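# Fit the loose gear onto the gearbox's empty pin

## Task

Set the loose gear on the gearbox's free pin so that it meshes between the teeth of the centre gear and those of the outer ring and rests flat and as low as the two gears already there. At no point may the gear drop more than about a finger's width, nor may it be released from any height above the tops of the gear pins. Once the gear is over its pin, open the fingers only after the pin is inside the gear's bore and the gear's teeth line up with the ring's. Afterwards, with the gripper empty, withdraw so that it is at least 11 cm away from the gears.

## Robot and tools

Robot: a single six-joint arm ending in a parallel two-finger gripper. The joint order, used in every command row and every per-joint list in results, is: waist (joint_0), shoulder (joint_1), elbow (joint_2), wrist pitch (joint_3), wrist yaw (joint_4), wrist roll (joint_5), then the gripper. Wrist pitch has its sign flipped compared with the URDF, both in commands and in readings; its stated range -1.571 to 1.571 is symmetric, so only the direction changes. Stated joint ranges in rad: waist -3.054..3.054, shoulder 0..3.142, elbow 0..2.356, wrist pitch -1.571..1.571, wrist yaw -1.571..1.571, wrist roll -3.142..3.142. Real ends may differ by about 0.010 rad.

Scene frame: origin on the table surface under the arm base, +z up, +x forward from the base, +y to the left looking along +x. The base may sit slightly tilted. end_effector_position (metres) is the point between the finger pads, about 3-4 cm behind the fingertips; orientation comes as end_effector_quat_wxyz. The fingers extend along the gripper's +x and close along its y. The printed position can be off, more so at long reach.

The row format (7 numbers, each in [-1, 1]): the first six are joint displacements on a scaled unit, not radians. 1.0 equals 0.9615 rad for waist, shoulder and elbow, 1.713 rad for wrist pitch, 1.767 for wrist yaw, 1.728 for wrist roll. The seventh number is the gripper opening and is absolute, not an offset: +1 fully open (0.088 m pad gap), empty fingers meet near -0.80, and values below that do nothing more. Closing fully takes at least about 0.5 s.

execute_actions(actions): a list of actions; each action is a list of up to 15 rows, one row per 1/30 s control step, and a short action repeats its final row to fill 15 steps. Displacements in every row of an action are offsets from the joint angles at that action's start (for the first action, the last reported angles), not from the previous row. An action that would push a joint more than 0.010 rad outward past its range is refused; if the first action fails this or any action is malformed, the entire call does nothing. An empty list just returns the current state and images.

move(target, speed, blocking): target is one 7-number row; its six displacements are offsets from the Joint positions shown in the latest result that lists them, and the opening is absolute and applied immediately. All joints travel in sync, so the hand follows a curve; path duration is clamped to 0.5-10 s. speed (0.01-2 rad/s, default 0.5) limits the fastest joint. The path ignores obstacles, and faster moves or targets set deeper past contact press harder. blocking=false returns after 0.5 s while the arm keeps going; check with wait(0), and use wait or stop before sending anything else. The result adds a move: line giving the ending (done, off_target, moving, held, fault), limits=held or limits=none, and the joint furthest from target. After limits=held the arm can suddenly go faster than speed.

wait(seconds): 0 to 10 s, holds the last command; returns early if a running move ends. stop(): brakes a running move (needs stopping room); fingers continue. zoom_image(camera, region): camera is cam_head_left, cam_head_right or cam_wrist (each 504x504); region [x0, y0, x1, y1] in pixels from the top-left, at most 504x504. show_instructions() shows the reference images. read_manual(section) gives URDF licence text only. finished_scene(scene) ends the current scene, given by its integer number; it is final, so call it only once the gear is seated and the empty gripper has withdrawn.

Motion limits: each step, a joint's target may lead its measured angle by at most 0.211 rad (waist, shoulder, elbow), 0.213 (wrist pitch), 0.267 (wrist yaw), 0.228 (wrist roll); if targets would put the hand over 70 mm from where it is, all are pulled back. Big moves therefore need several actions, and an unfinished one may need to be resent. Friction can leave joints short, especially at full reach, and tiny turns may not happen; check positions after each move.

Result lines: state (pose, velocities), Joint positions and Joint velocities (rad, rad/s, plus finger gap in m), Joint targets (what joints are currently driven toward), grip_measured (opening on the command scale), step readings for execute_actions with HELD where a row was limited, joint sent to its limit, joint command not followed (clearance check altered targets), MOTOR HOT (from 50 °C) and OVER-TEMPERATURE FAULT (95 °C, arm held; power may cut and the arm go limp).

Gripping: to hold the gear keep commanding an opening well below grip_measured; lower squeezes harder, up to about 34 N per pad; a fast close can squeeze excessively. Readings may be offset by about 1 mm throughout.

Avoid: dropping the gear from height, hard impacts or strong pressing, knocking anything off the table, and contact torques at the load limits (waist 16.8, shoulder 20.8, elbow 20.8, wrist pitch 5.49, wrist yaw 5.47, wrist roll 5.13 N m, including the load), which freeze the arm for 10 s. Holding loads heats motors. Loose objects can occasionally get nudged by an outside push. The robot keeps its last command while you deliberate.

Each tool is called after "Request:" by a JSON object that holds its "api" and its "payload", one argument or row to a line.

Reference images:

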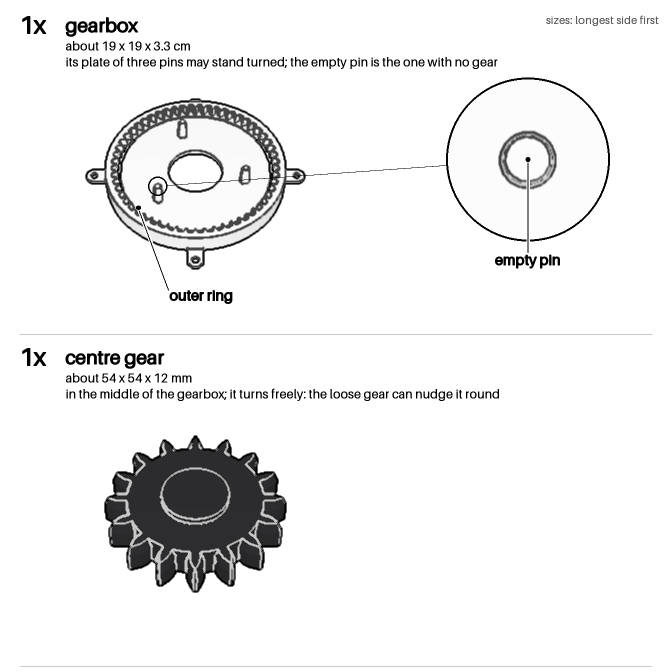

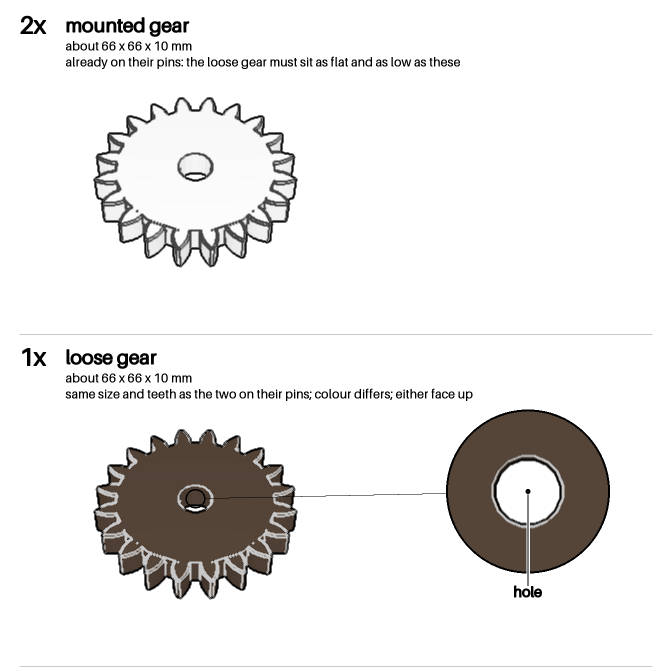

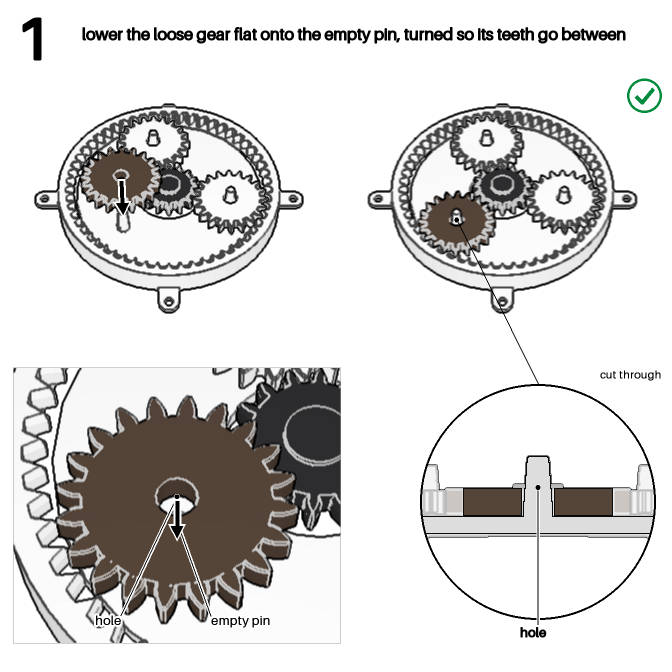

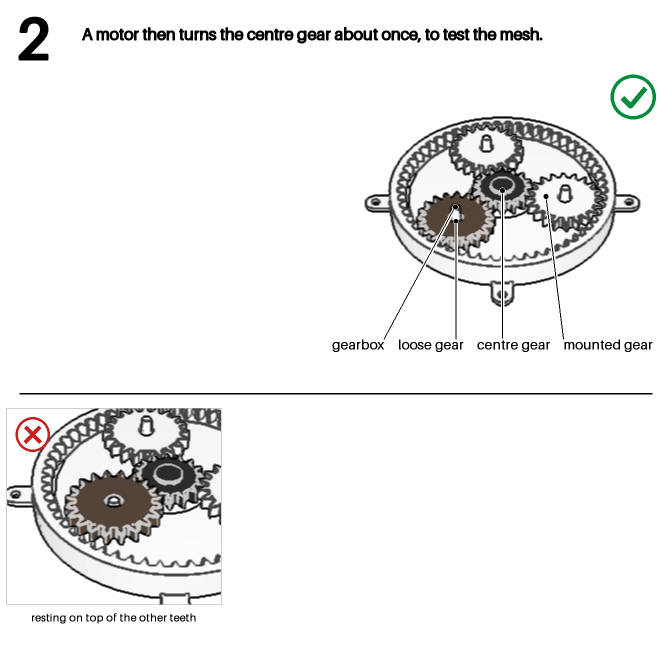

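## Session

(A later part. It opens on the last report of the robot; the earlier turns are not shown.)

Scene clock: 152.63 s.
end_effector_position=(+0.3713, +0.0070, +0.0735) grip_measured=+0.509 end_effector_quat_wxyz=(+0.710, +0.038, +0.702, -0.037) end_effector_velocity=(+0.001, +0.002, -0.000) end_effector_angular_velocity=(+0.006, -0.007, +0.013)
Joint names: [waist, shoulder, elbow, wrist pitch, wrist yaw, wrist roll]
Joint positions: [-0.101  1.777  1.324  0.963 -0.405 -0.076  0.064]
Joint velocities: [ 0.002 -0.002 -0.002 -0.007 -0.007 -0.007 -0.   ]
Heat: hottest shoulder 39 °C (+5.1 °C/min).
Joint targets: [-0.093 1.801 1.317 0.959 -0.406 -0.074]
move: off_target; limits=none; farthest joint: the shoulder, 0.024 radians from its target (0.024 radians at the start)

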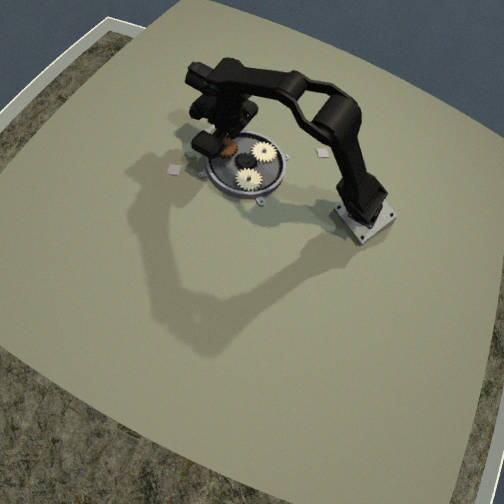

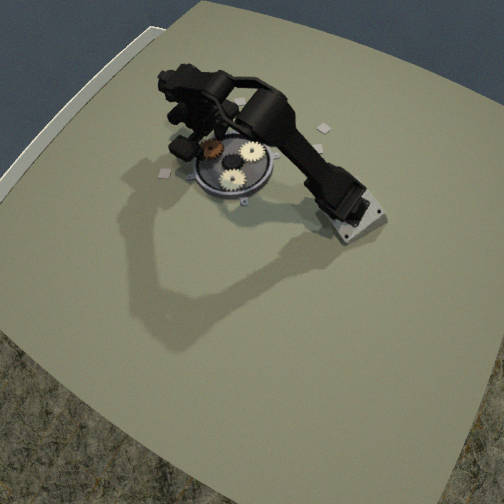

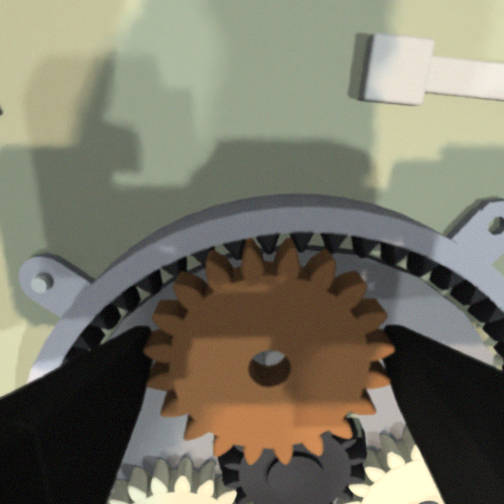

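Request:
{"api": "execute_actions", "payload": {
  "actions": [
    [[0,0.01,0,0,0,0,0.3],[0,0,0,0,0,0,0.3],[0,-0.01,0,0,0,0,0.3],[0,-0.015,0,0,0,0,0.3],[-0.003,-0.018,0,0,0,0,0.3],[-0.005,-0.021,0,0.003,0,0,0.3],[-0.007,-0.024,0,0.005,-0.002,0,0.3],[-0.009,-0.025,-0.004,0.007,-0.003,0,0.3],[-0.01,-0.025,-0.008,0.009,-0.004,0,0.3],[-0.01,-0.025,-0.011,0.011,-0.005,-0.003,0.3],[-0.01,-0.025,-0.013,0.012,-0.005,-0.005,0.3]]
  ]
}}

Request:
{"api": "wait", "payload": {
  "seconds": 0.4
}}

Request:
{"api": "zoom_image", "payload": {
  "camera": "cam_wrist",
  "region": [180,210,360,400]
}}

Scene clock: 163.07 s.
end_effector_position=(+0.3675, +0.0071, +0.0768) grip_measured=+0.509 end_effector_quat_wxyz=(+0.708, +0.041, +0.704, -0.038) end_effector_velocity=(-0.003, +0.001, -0.001) end_effector_angular_velocity=(+0.020, -0.005, +0.014)
Joint names: [waist, shoulder, elbow, wrist pitch, wrist yaw, wrist roll]
Joint positions: [-0.108  1.766  1.32   0.98  -0.409 -0.081  0.064]
Joint velocities: [-0.007 -0.007 -0.017 -0.007 -0.022 -0.022  0.   ]
Heat: hottest shoulder 39 °C (+3.0 °C/min).
Joint targets: [-0.111 1.753 1.311 0.984 -0.414 -0.084]
Step readings (joint positions):
0: [-0.100 1.778 1.324 0.962 -0.405 -0.076]
1: [-0.101 1.778 1.324 0.962 -0.405 -0.076]
2: [-0.101 1.778 1.324 0.962 -0.405 -0.076]
4: [-0.101 1.777 1.324 0.962 -0.405 -0.076]
8: [-0.103 1.773 1.324 0.966 -0.405 -0.076]
15: Joint positions above

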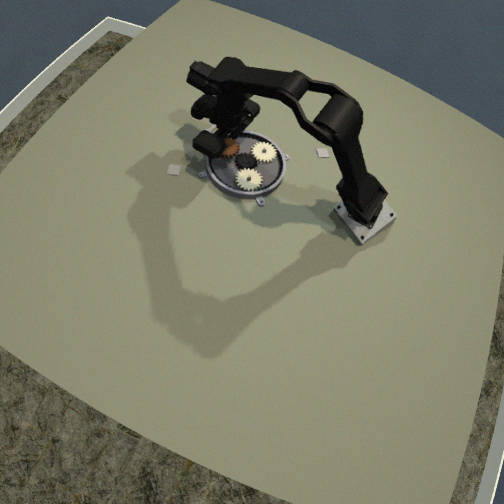

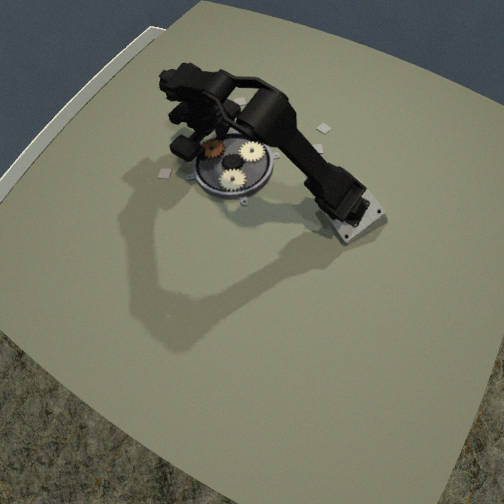

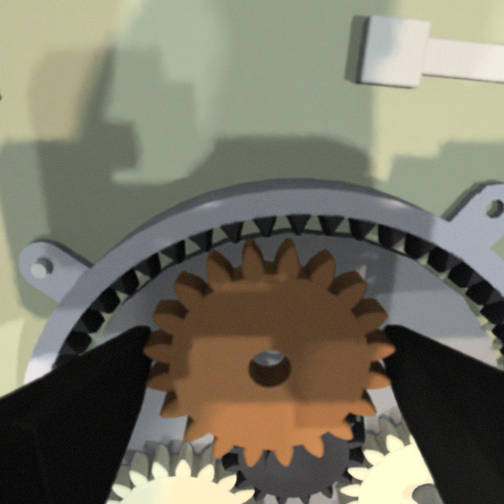

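Scene clock: 163.47 s.
end_effector_position=(+0.3668, +0.0070, +0.0766) grip_measured=+0.509 end_effector_quat_wxyz=(+0.707, +0.041, +0.705, -0.037) end_effector_velocity=(+0.003, +0.000, +0.002) end_effector_angular_velocity=(+0.004, -0.013, +0.010)
Joint names: [waist, shoulder, elbow, wrist pitch, wrist yaw, wrist roll]
Joint positions: [-0.109  1.766  1.318  0.982 -0.41  -0.082  0.064]
Joint velocities: [-0.002 -0.002  0.002 -0.007 -0.007 -0.007 -0.   ]
Heat: hottest shoulder 39 °C (+3.0 °C/min).
Joint targets: [-0.111 1.753 1.311 0.984 -0.414 -0.085]
wait: 0.40 s; at rest by 0.17 s

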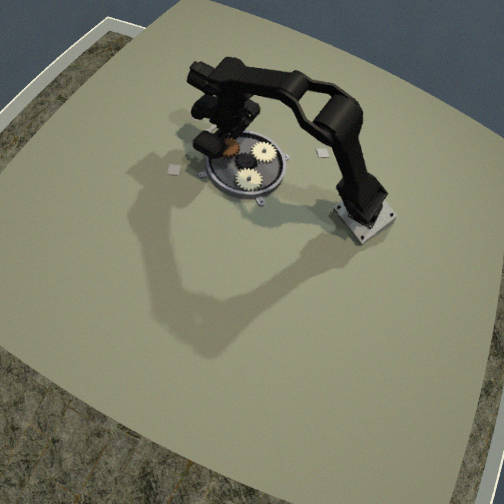

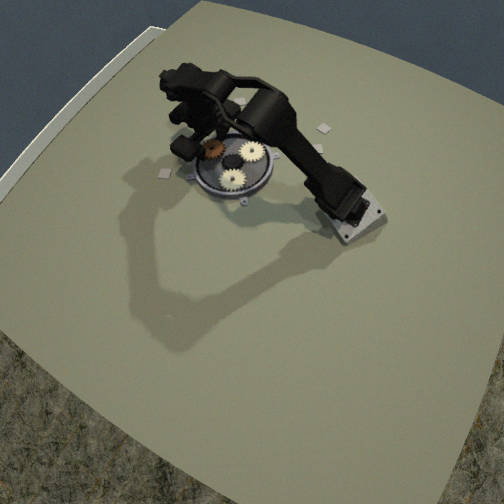

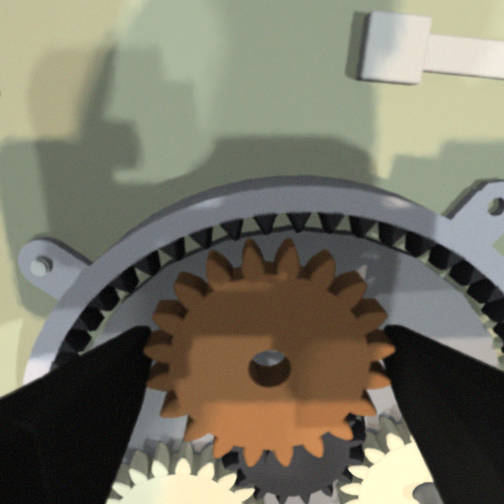

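Region (180, 210, 360, 400) of cam_wrist's 504x504 image, scaled by 2.653, with more detail than that image has; it fills the left 477 columns of this view, and the rest is white.

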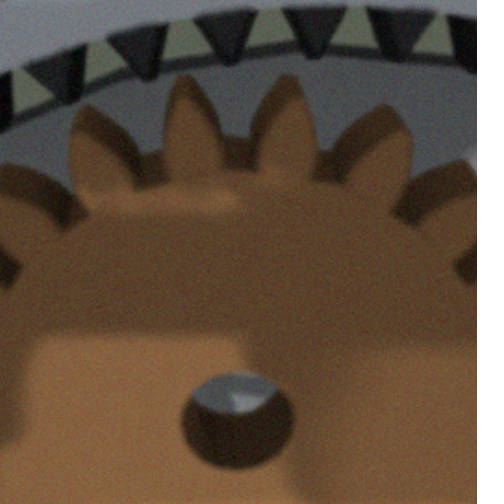

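Request:
{"api": "execute_actions", "payload": {
  "actions": [
    [[0.005,0.012,-0.008,-0.001,0,0.001,0.3],[0.007,0.012,-0.01,-0.002,0,0.002,0.3],[0.008,0.012,-0.012,-0.003,0,0.002,0.3],[0.0085,0.012,-0.014,-0.004,0,0.003,0.3],[0.009,0.012,-0.016,-0.006,0,0.003,0.3],[0.0095,0.012,-0.018,-0.007,0,0.004,0.3],[0.01,0.012,-0.02,-0.008,0,0.004,0.3],[0.0105,0.013,-0.021,-0.009,0,0.004,0.3],[0.011,0.013,-0.022,-0.011,0,0.005,0.3],[0.0115,0.014,-0.023,-0.012,0,0.005,0.3],[0.012,0.014,-0.024,-0.013,0,0.005,0.3],[0.0125,0.015,-0.025,-0.014,0,0.005,0.3],[0.013,0.015,-0.026,-0.015,0,0.005,0.3],[0.013,0.016,-0.027,-0.016,0,0.005,0.3]]
  ]
}}

Request:
{"api": "wait", "payload": {
  "seconds": 0.4
}}

Request:
{"api": "zoom_image", "payload": {
  "camera": "cam_wrist",
  "region": [180,210,360,400]
}}

Scene clock: 178.33 s.
end_effector_position=(+0.3669, +0.0078, +0.0733) grip_measured=+0.509 end_effector_quat_wxyz=(+0.709, +0.041, +0.703, -0.037) end_effector_velocity=(+0.006, +0.001, -0.000) end_effector_angular_velocity=(+0.016, -0.034, +0.018)
Joint names: [waist, shoulder, elbow, wrist pitch, wrist yaw, wrist roll]
Joint positions: [-0.103  1.765  1.306  0.962 -0.41  -0.076  0.064]
Joint velocities: [-0.002 -0.002 -0.007 -0.037 -0.022 -0.007 -0.   ]
Heat: hottest shoulder 42 °C (+3.0 °C/min).
Joint targets: [-0.096 1.781 1.293 0.954 -0.410 -0.073]
Step readings (joint positions):
0: [-0.110 1.765 1.318 0.982 -0.410 -0.082]
1: [-0.110 1.765 1.318 0.982 -0.410 -0.082]
2: [-0.109 1.765 1.318 0.982 -0.410 -0.082]
4: [-0.108 1.765 1.316 0.981 -0.410 -0.082]
8: [-0.104 1.765 1.309 0.974 -0.410 -0.079]
15: Joint positions above

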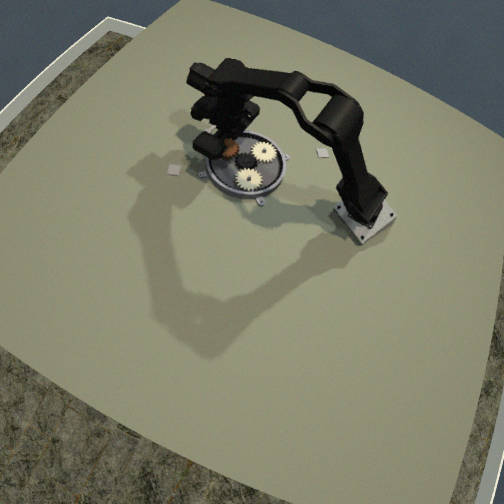

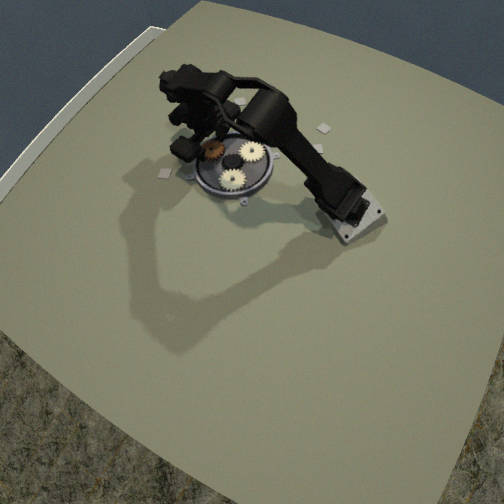

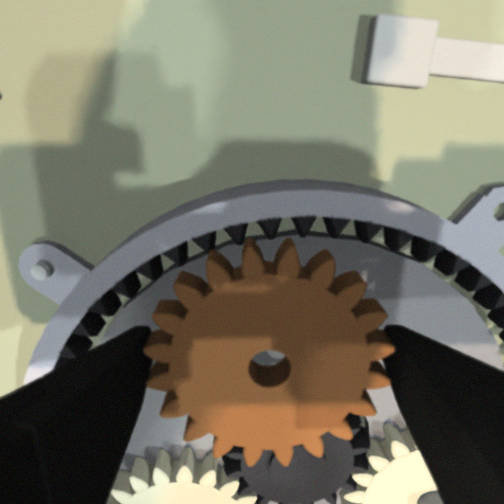

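Scene clock: 178.73 s.
end_effector_position=(+0.3677, +0.0075, +0.0733) grip_measured=+0.509 end_effector_quat_wxyz=(+0.710, +0.040, +0.702, -0.037) end_effector_velocity=(-0.002, +0.001, +0.000) end_effector_angular_velocity=(+0.008, +0.004, +0.002)
Joint names: [waist, shoulder, elbow, wrist pitch, wrist yaw, wrist roll]
Joint positions: [-0.103  1.765  1.305  0.958 -0.409 -0.076  0.064]
Joint velocities: [-0.002 -0.002 -0.002  0.007 -0.007 -0.007 -0.   ]
Heat: hottest shoulder 42 °C (+3.0 °C/min).
Joint targets: [-0.096 1.781 1.293 0.954 -0.410 -0.074]
wait: 0.40 s; at rest by 0.33 s

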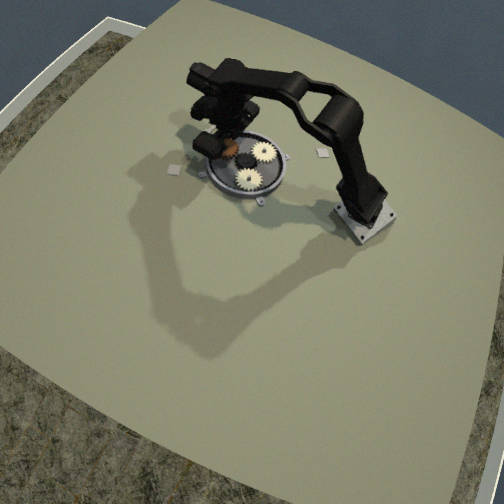

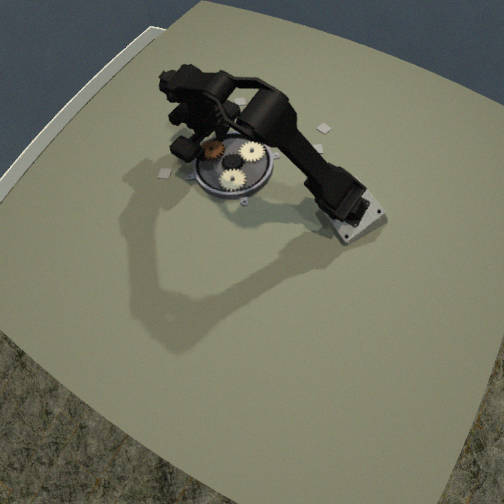

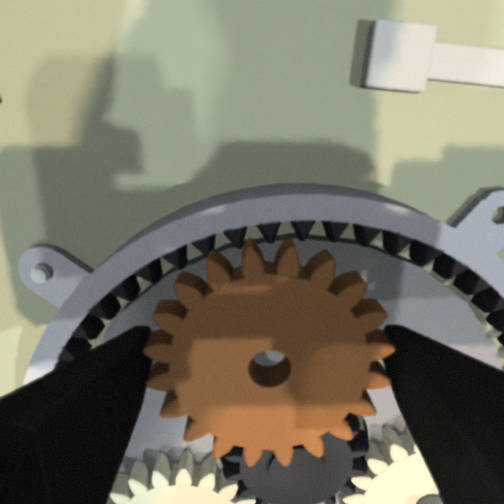

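Region (180, 210, 360, 400) of cam_wrist's 504x504 image, scaled by 2.653, with more detail than that image has; it fills the left 477 columns of this view, and the rest is white.

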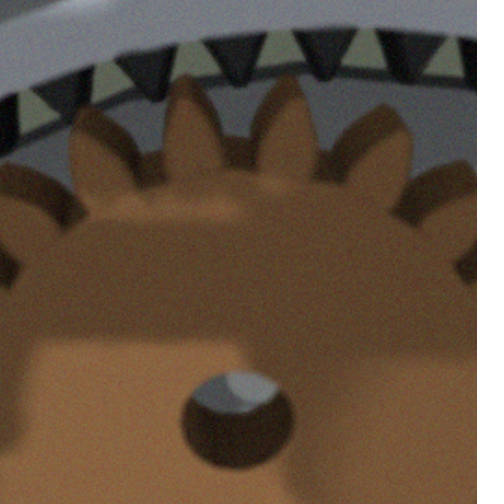

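Slide back slowly with the wrist pitch under light pressure.

Request:
{"api": "execute_actions", "payload": {
  "actions": [
    [[0.004,0.008,-0.01,0.001,0,0,0.3],[0.004,0.008,-0.01,0.002,0,0,0.3],[0.004,0.008,-0.01,0.003,0,0,0.3],[0.004,0.008,-0.01,0.004,0,0,0.3],[0.004,0.008,-0.01,0.005,0,0,0.3],[0.004,0.008,-0.01,0.006,0,0,0.3],[0.004,0.008,-0.01,0.007,0,0,0.3],[0.004,0.008,-0.01,0.008,0,0,0.3],[0.004,0.008,-0.01,0.009,0,0,0.3],[0.004,0.008,-0.01,0.01,0,0,0.3]]
  ]
}}

Request:
{"api": "zoom_image", "payload": {
  "camera": "cam_wrist",
  "region": [220,310,320,400]
}}

Scene clock: 188.07 s.
end_effector_position=(+0.3653, +0.0074, +0.0707) grip_measured=+0.509 end_effector_quat_wxyz=(+0.706, +0.041, +0.706, -0.037) end_effector_velocity=(-0.005, +0.001, +0.001) end_effector_angular_velocity=(+0.010, +0.018, -0.004)
Joint names: [waist, shoulder, elbow, wrist pitch, wrist yaw, wrist roll]
Joint positions: [-0.101  1.769  1.3    0.96  -0.407 -0.076  0.064]
Joint velocities: [-0.002 -0.002 -0.002  0.022 -0.007 -0.007 -0.002]
Heat: hottest shoulder 41 °C (+1.0 °C/min).
Joint targets: [-0.099 1.773 1.296 0.975 -0.409 -0.076]
Step readings (joint positions):
0: [-0.099 1.769 1.300 0.952 -0.406 -0.076]
1: [-0.099 1.769 1.300 0.952 -0.406 -0.076]
2: [-0.099 1.769 1.300 0.953 -0.406 -0.076]
4: [-0.100 1.769 1.300 0.954 -0.406 -0.076]
8: [-0.100 1.769 1.300 0.957 -0.406 -0.076]
15: Joint positions above

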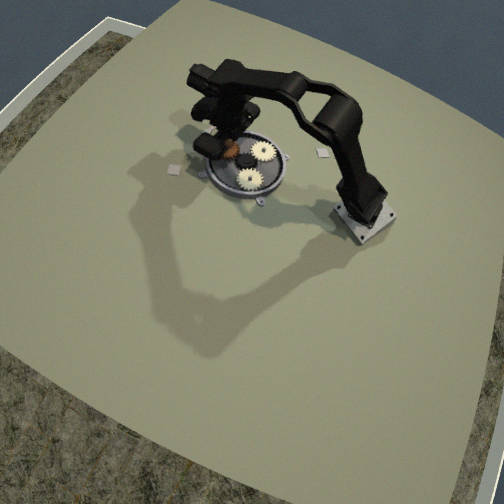

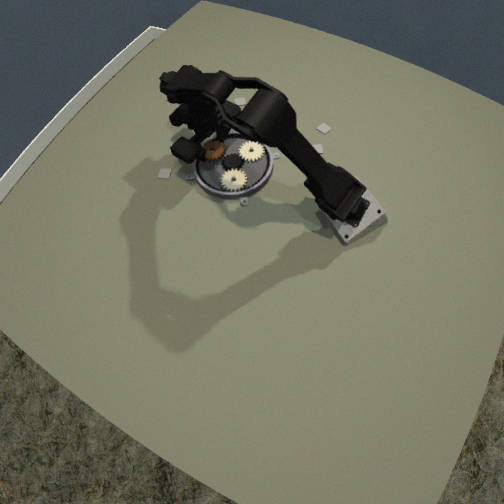

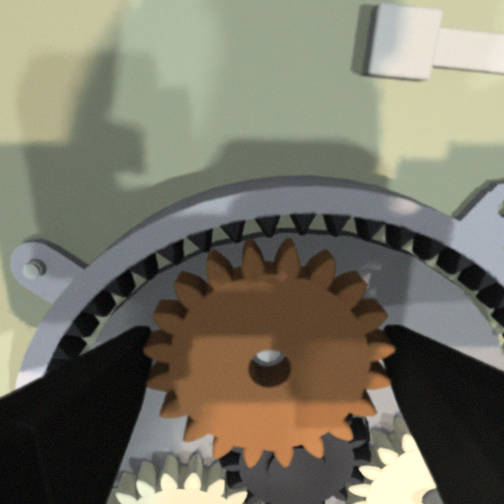

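Region (220, 310, 320, 400) of cam_wrist's 504x504 image, scaled by 5.040, with more detail than that image has; it fills the top 454 rows of this view, and the rest is white.

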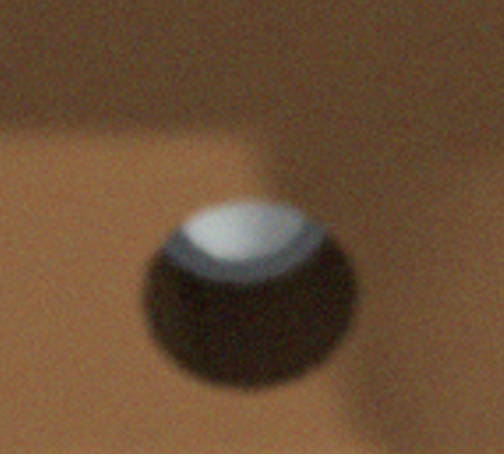

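Request:
{"api": "move", "payload": {
  "target": [0.011,0.024,-0.017,-0.015,0,0.005,0.3],
  "speed": 0.03
}}

Request:
{"api": "zoom_image", "payload": {
  "camera": "cam_wrist",
  "region": [130,200,410,500]
}}

Scene clock: 194.67 s.
end_effector_position=(+0.3668, +0.0085, +0.0654) grip_measured=+0.509 end_effector_quat_wxyz=(+0.707, +0.041, +0.705, -0.035) end_effector_velocity=(-0.004, -0.002, -0.002) end_effector_angular_velocity=(-0.005, +0.016, -0.002)
Joint names: [waist, shoulder, elbow, wrist pitch, wrist yaw, wrist roll]
Joint positions: [-0.093  1.777  1.291  0.937 -0.411 -0.069  0.064]
Joint velocities: [-0.002  0.002 -0.007  0.007  0.007 -0.007 -0.001]
Heat: hottest shoulder 41 °C (+1.0 °C/min).
Joint targets: [-0.090 1.792 1.284 0.934 -0.407 -0.067]
move: off_target; limits=none; farthest joint: the shoulder, 0.015 radians from its target (0.023 radians at the start)

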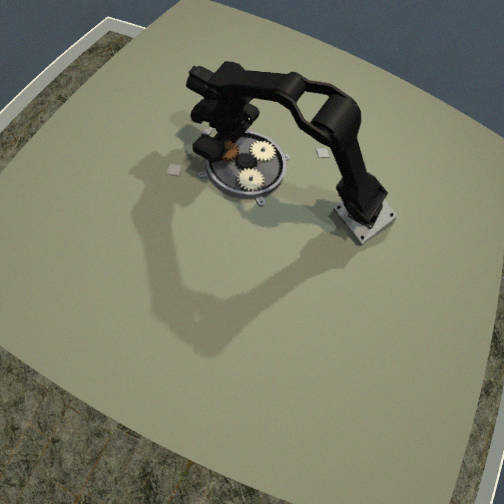

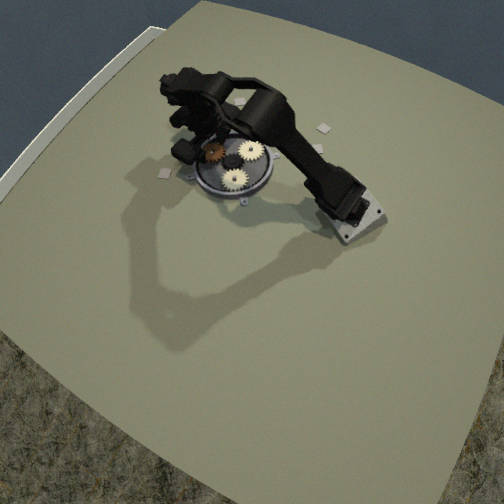

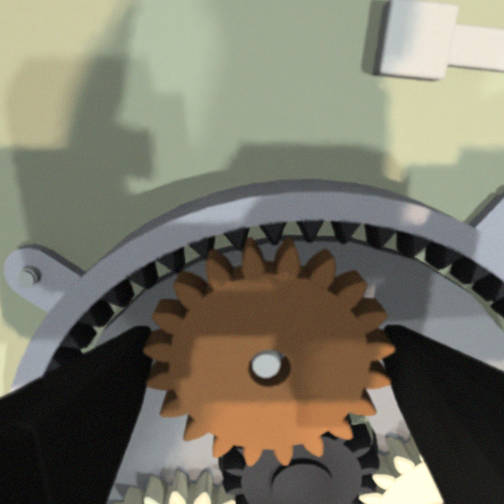

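Region (130, 200, 410, 500) of cam_wrist's 504x504 image, scaled by 1.680, with more detail than that image has; it fills the left 470 columns of this view, and the rest is white.

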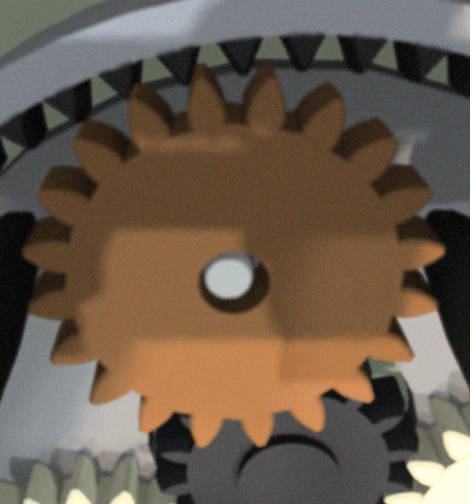

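Request:
{"api": "move", "payload": {
  "target": [0.005,0.018,-0.012,-0.005,0,-0.157,0.3],
  "speed": 0.25
}}

Request:
{"api": "zoom_image", "payload": {
  "camera": "cam_wrist",
  "region": [130,200,410,500]
}}

Scene clock: 202.80 s.
end_effector_position=(+0.3667, +0.0090, +0.0634) grip_measured=+0.509 end_effector_quat_wxyz=(+0.707, -0.054, +0.703, +0.062) end_effector_velocity=(-0.004, +0.002, -0.003) end_effector_angular_velocity=(+0.010, +0.015, +0.018)
Joint names: [waist, shoulder, elbow, wrist pitch, wrist yaw, wrist roll]
Joint positions: [-0.091  1.779  1.287  0.93  -0.414 -0.338  0.064]
Joint velocities: [ 0.002  0.002 -0.007  0.007 -0.007 -0.022 -0.002]
Heat: hottest shoulder 41 °C (+1.0 °C/min).
Joint targets: [-0.088 1.794 1.279 0.928 -0.411 -0.340]
move: off_target; limits=none; farthest joint: the shoulder, 0.015 radians from its target (0.016 radians at the start)

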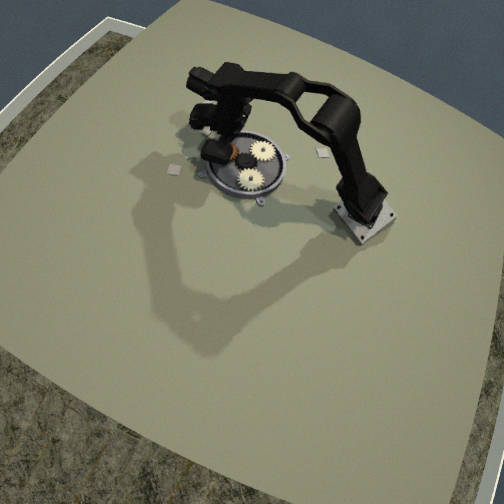

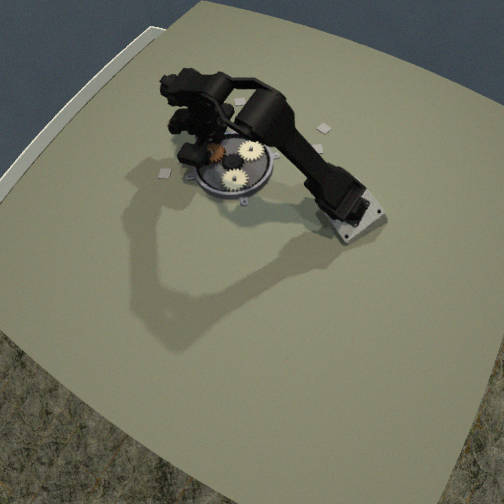

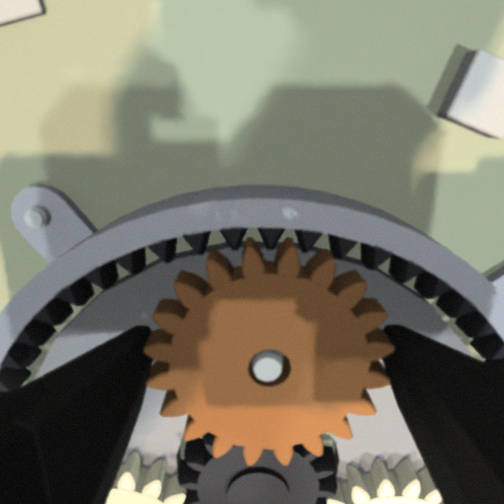

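Region (130, 200, 410, 500) of cam_wrist's 504x504 image, scaled by 1.680, with more detail than that image has; it fills the left 470 columns of this view, and the rest is white.

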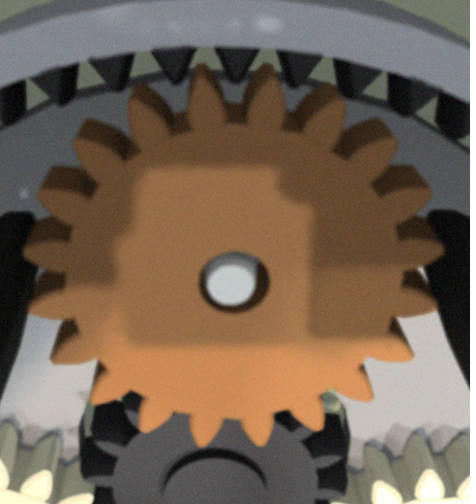

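Nearly aligned; add a small roll and go down 6 mm.

Request:
{"api": "move", "payload": {
  "target": [0.010,0.023,-0.022,-0.014,0,0.013,0.3],
  "speed": 0.03
}}

Request:
{"api": "zoom_image", "payload": {
  "camera": "cam_wrist",
  "region": [130,200,410,500]
}}

Scene clock: 207.97 s.
end_effector_position=(+0.3669, +0.0094, +0.0579) grip_measured=+0.509 end_effector_quat_wxyz=(+0.708, -0.049, +0.703, +0.058) end_effector_velocity=(-0.001, +0.002, -0.001) end_effector_angular_velocity=(+0.009, +0.006, +0.007)
Joint names: [waist, shoulder, elbow, wrist pitch, wrist yaw, wrist roll]
Joint positions: [-0.084  1.785  1.274  0.906 -0.415 -0.318  0.064]
Joint velocities: [ 0.002  0.002  0.002  0.007 -0.007 -0.007  0.001]
Heat: hottest shoulder 41 °C (+1.0 °C/min).
Joint targets: [-0.081 1.801 1.265 0.906 -0.414 -0.315]
move: off_target; limits=none; farthest joint: the shoulder, 0.016 radians from its target (0.021 radians at the start)

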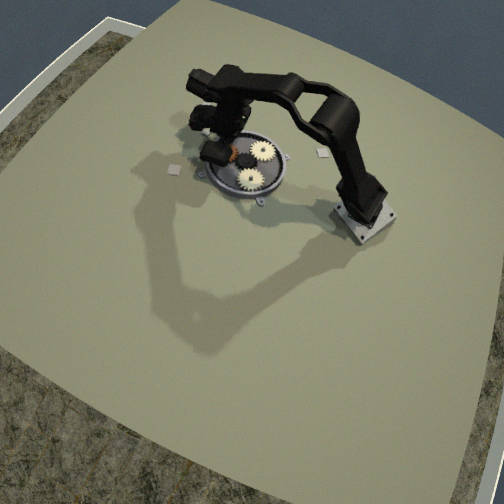

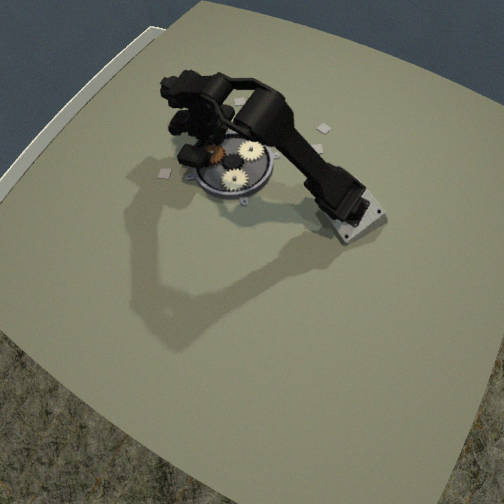

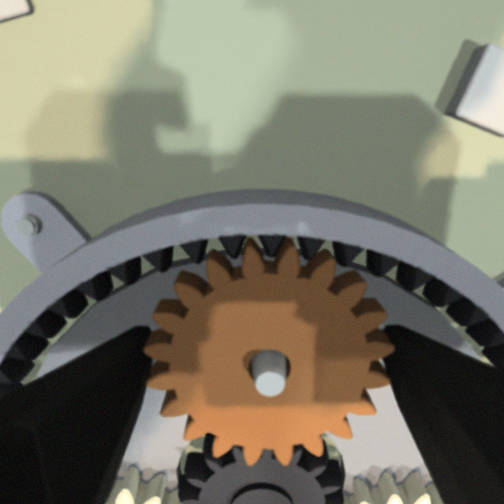

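Region (130, 200, 410, 500) of cam_wrist's 504x504 image, scaled by 1.680, with more detail than that image has; it fills the left 470 columns of this view, and the rest is white.

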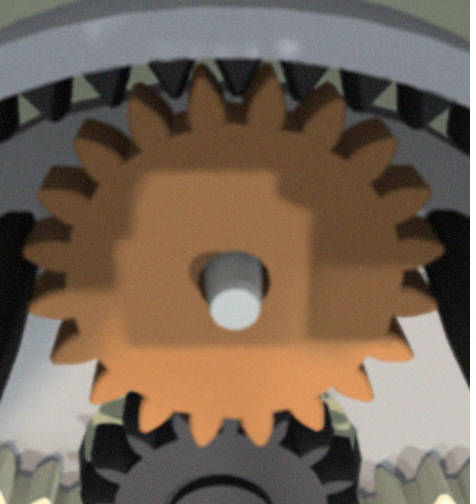

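Request:
{"api": "move", "payload": {
  "target": [0.009,0.025,-0.021,-0.012,0.003,0.009,0.3],
  "speed": 0.03
}}

Scene clock: 211.50 s.
end_effector_position=(+0.3670, +0.0084, +0.0558) grip_measured=+0.509 end_effector_quat_wxyz=(+0.709, -0.047, +0.702, +0.053) end_effector_velocity=(-0.002, -0.001, +0.001) end_effector_angular_velocity=(+0.007, +0.003, -0.002)
Joint names: [waist, shoulder, elbow, wrist pitch, wrist yaw, wrist roll]
Joint positions: [-0.082  1.786  1.266  0.892 -0.411 -0.304  0.064]
Joint velocities: [-0.007 -0.002 -0.002  0.007 -0.007 -0.007 -0.001]
Heat: hottest shoulder 41 °C (+2.0 °C/min).
Joint targets: [-0.075 1.810 1.254 0.885 -0.410 -0.302]
move: off_target; limits=none; farthest joint: the shoulder, 0.023 radians from its target (0.023 radians at the start)

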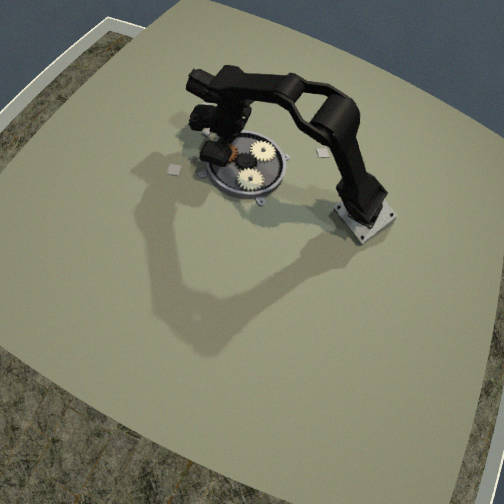

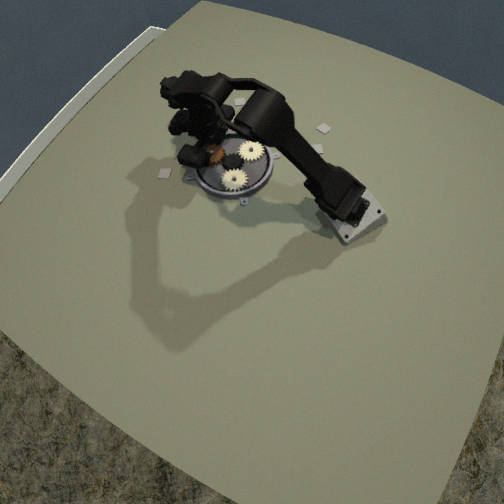

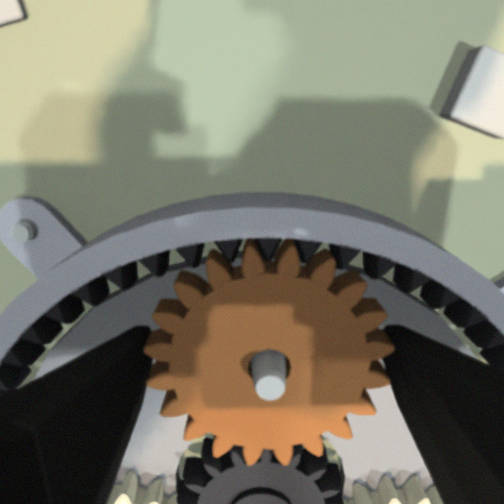

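Request:
{"api": "move", "payload": {
  "target": [0.006,0.025,-0.008,0,0,-0.013,0.3],
  "speed": 0.03
}}

Request:
{"api": "zoom_image", "payload": {
  "camera": "cam_wrist",
  "region": [130,200,410,500]
}}

Scene clock: 216.70 s.
end_effector_position=(+0.3669, +0.0087, +0.0541) grip_measured=+0.509 end_effector_quat_wxyz=(+0.707, -0.053, +0.702, +0.061) end_effector_velocity=(-0.000, +0.001, +0.001) end_effector_angular_velocity=(+0.006, -0.009, +0.008)
Joint names: [waist, shoulder, elbow, wrist pitch, wrist yaw, wrist roll]
Joint positions: [-0.08   1.791  1.265  0.89  -0.412 -0.325  0.064]
Joint velocities: [-0.002 -0.007 -0.007 -0.007 -0.007 -0.007 -0.   ]
Heat: hottest shoulder 40 °C (+1.0 °C/min).
Joint targets: [-0.076 1.810 1.258 0.892 -0.411 -0.327]
move: off_target; limits=none; farthest joint: the shoulder, 0.020 radians from its target (0.023 radians at the start)

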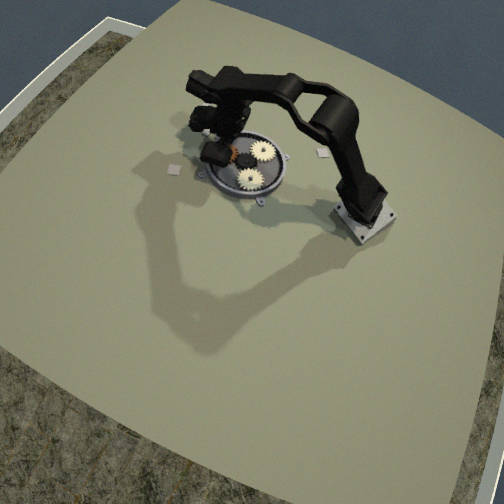

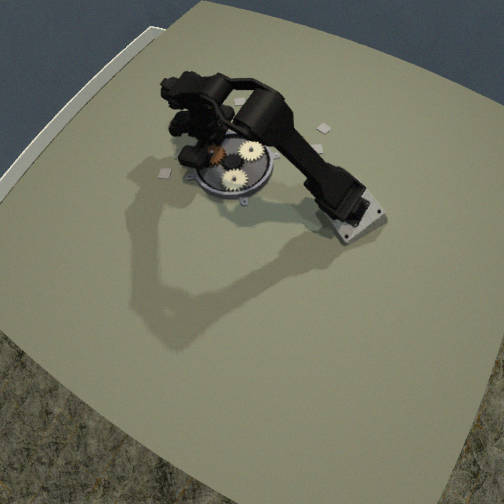

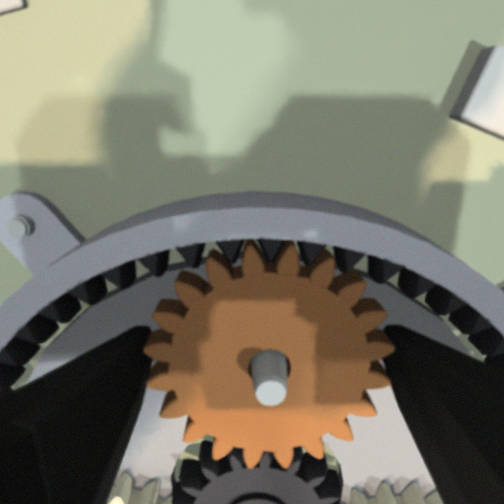

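Region (130, 200, 410, 500) of cam_wrist's 504x504 image, scaled by 1.680, with more detail than that image has; it fills the left 470 columns of this view, and the rest is white.

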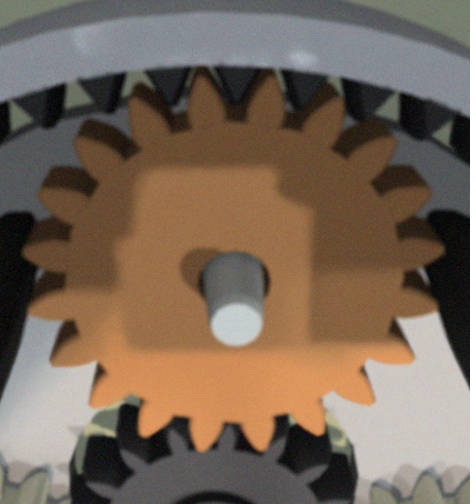

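Engaged; continue down.

Request:
{"api": "move", "payload": {
  "target": [0.011,0.025,-0.023,-0.015,0.001,0.006,0.3],
  "speed": 0.03
}}

Scene clock: 220.27 s.
end_effector_position=(+0.3668, +0.0079, +0.0521) grip_measured=+0.510 end_effector_quat_wxyz=(+0.709, -0.053, +0.701, +0.059) end_effector_velocity=(-0.002, +0.001, +0.001) end_effector_angular_velocity=(+0.008, +0.005, +0.002)
Joint names: [waist, shoulder, elbow, wrist pitch, wrist yaw, wrist roll]
Joint positions: [-0.08   1.791  1.256  0.876 -0.41  -0.318  0.064]
Joint velocities: [-0.002 -0.002 -0.002  0.007 -0.007 -0.007  0.   ]
Heat: hottest shoulder 40 °C (+1.0 °C/min).
Joint targets: [-0.070 1.814 1.243 0.864 -0.410 -0.314]
move: off_target; limits=none; farthest joint: the shoulder, 0.024 radians from its target (0.024 radians at the start)

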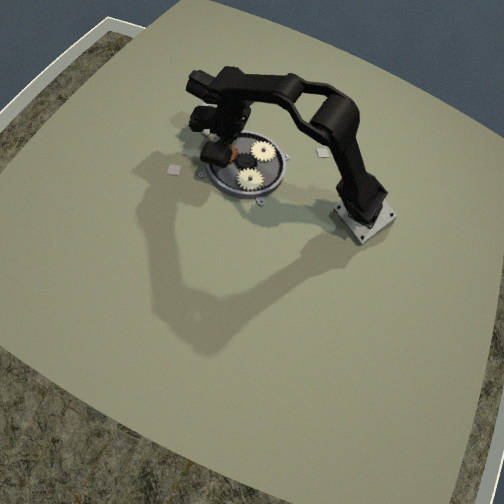

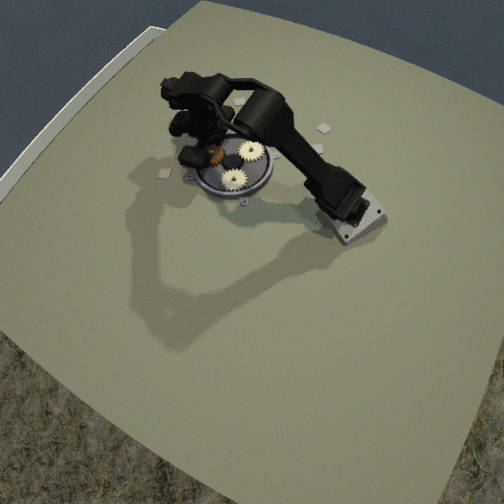

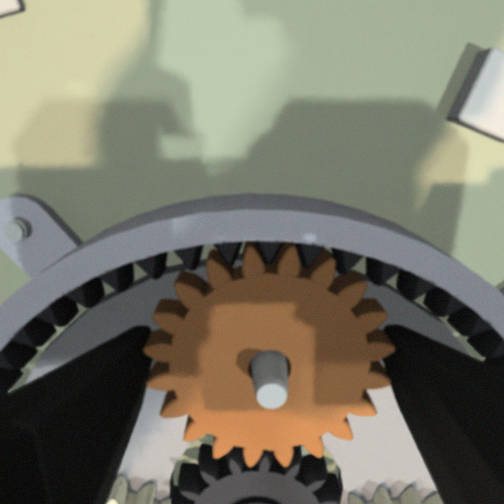

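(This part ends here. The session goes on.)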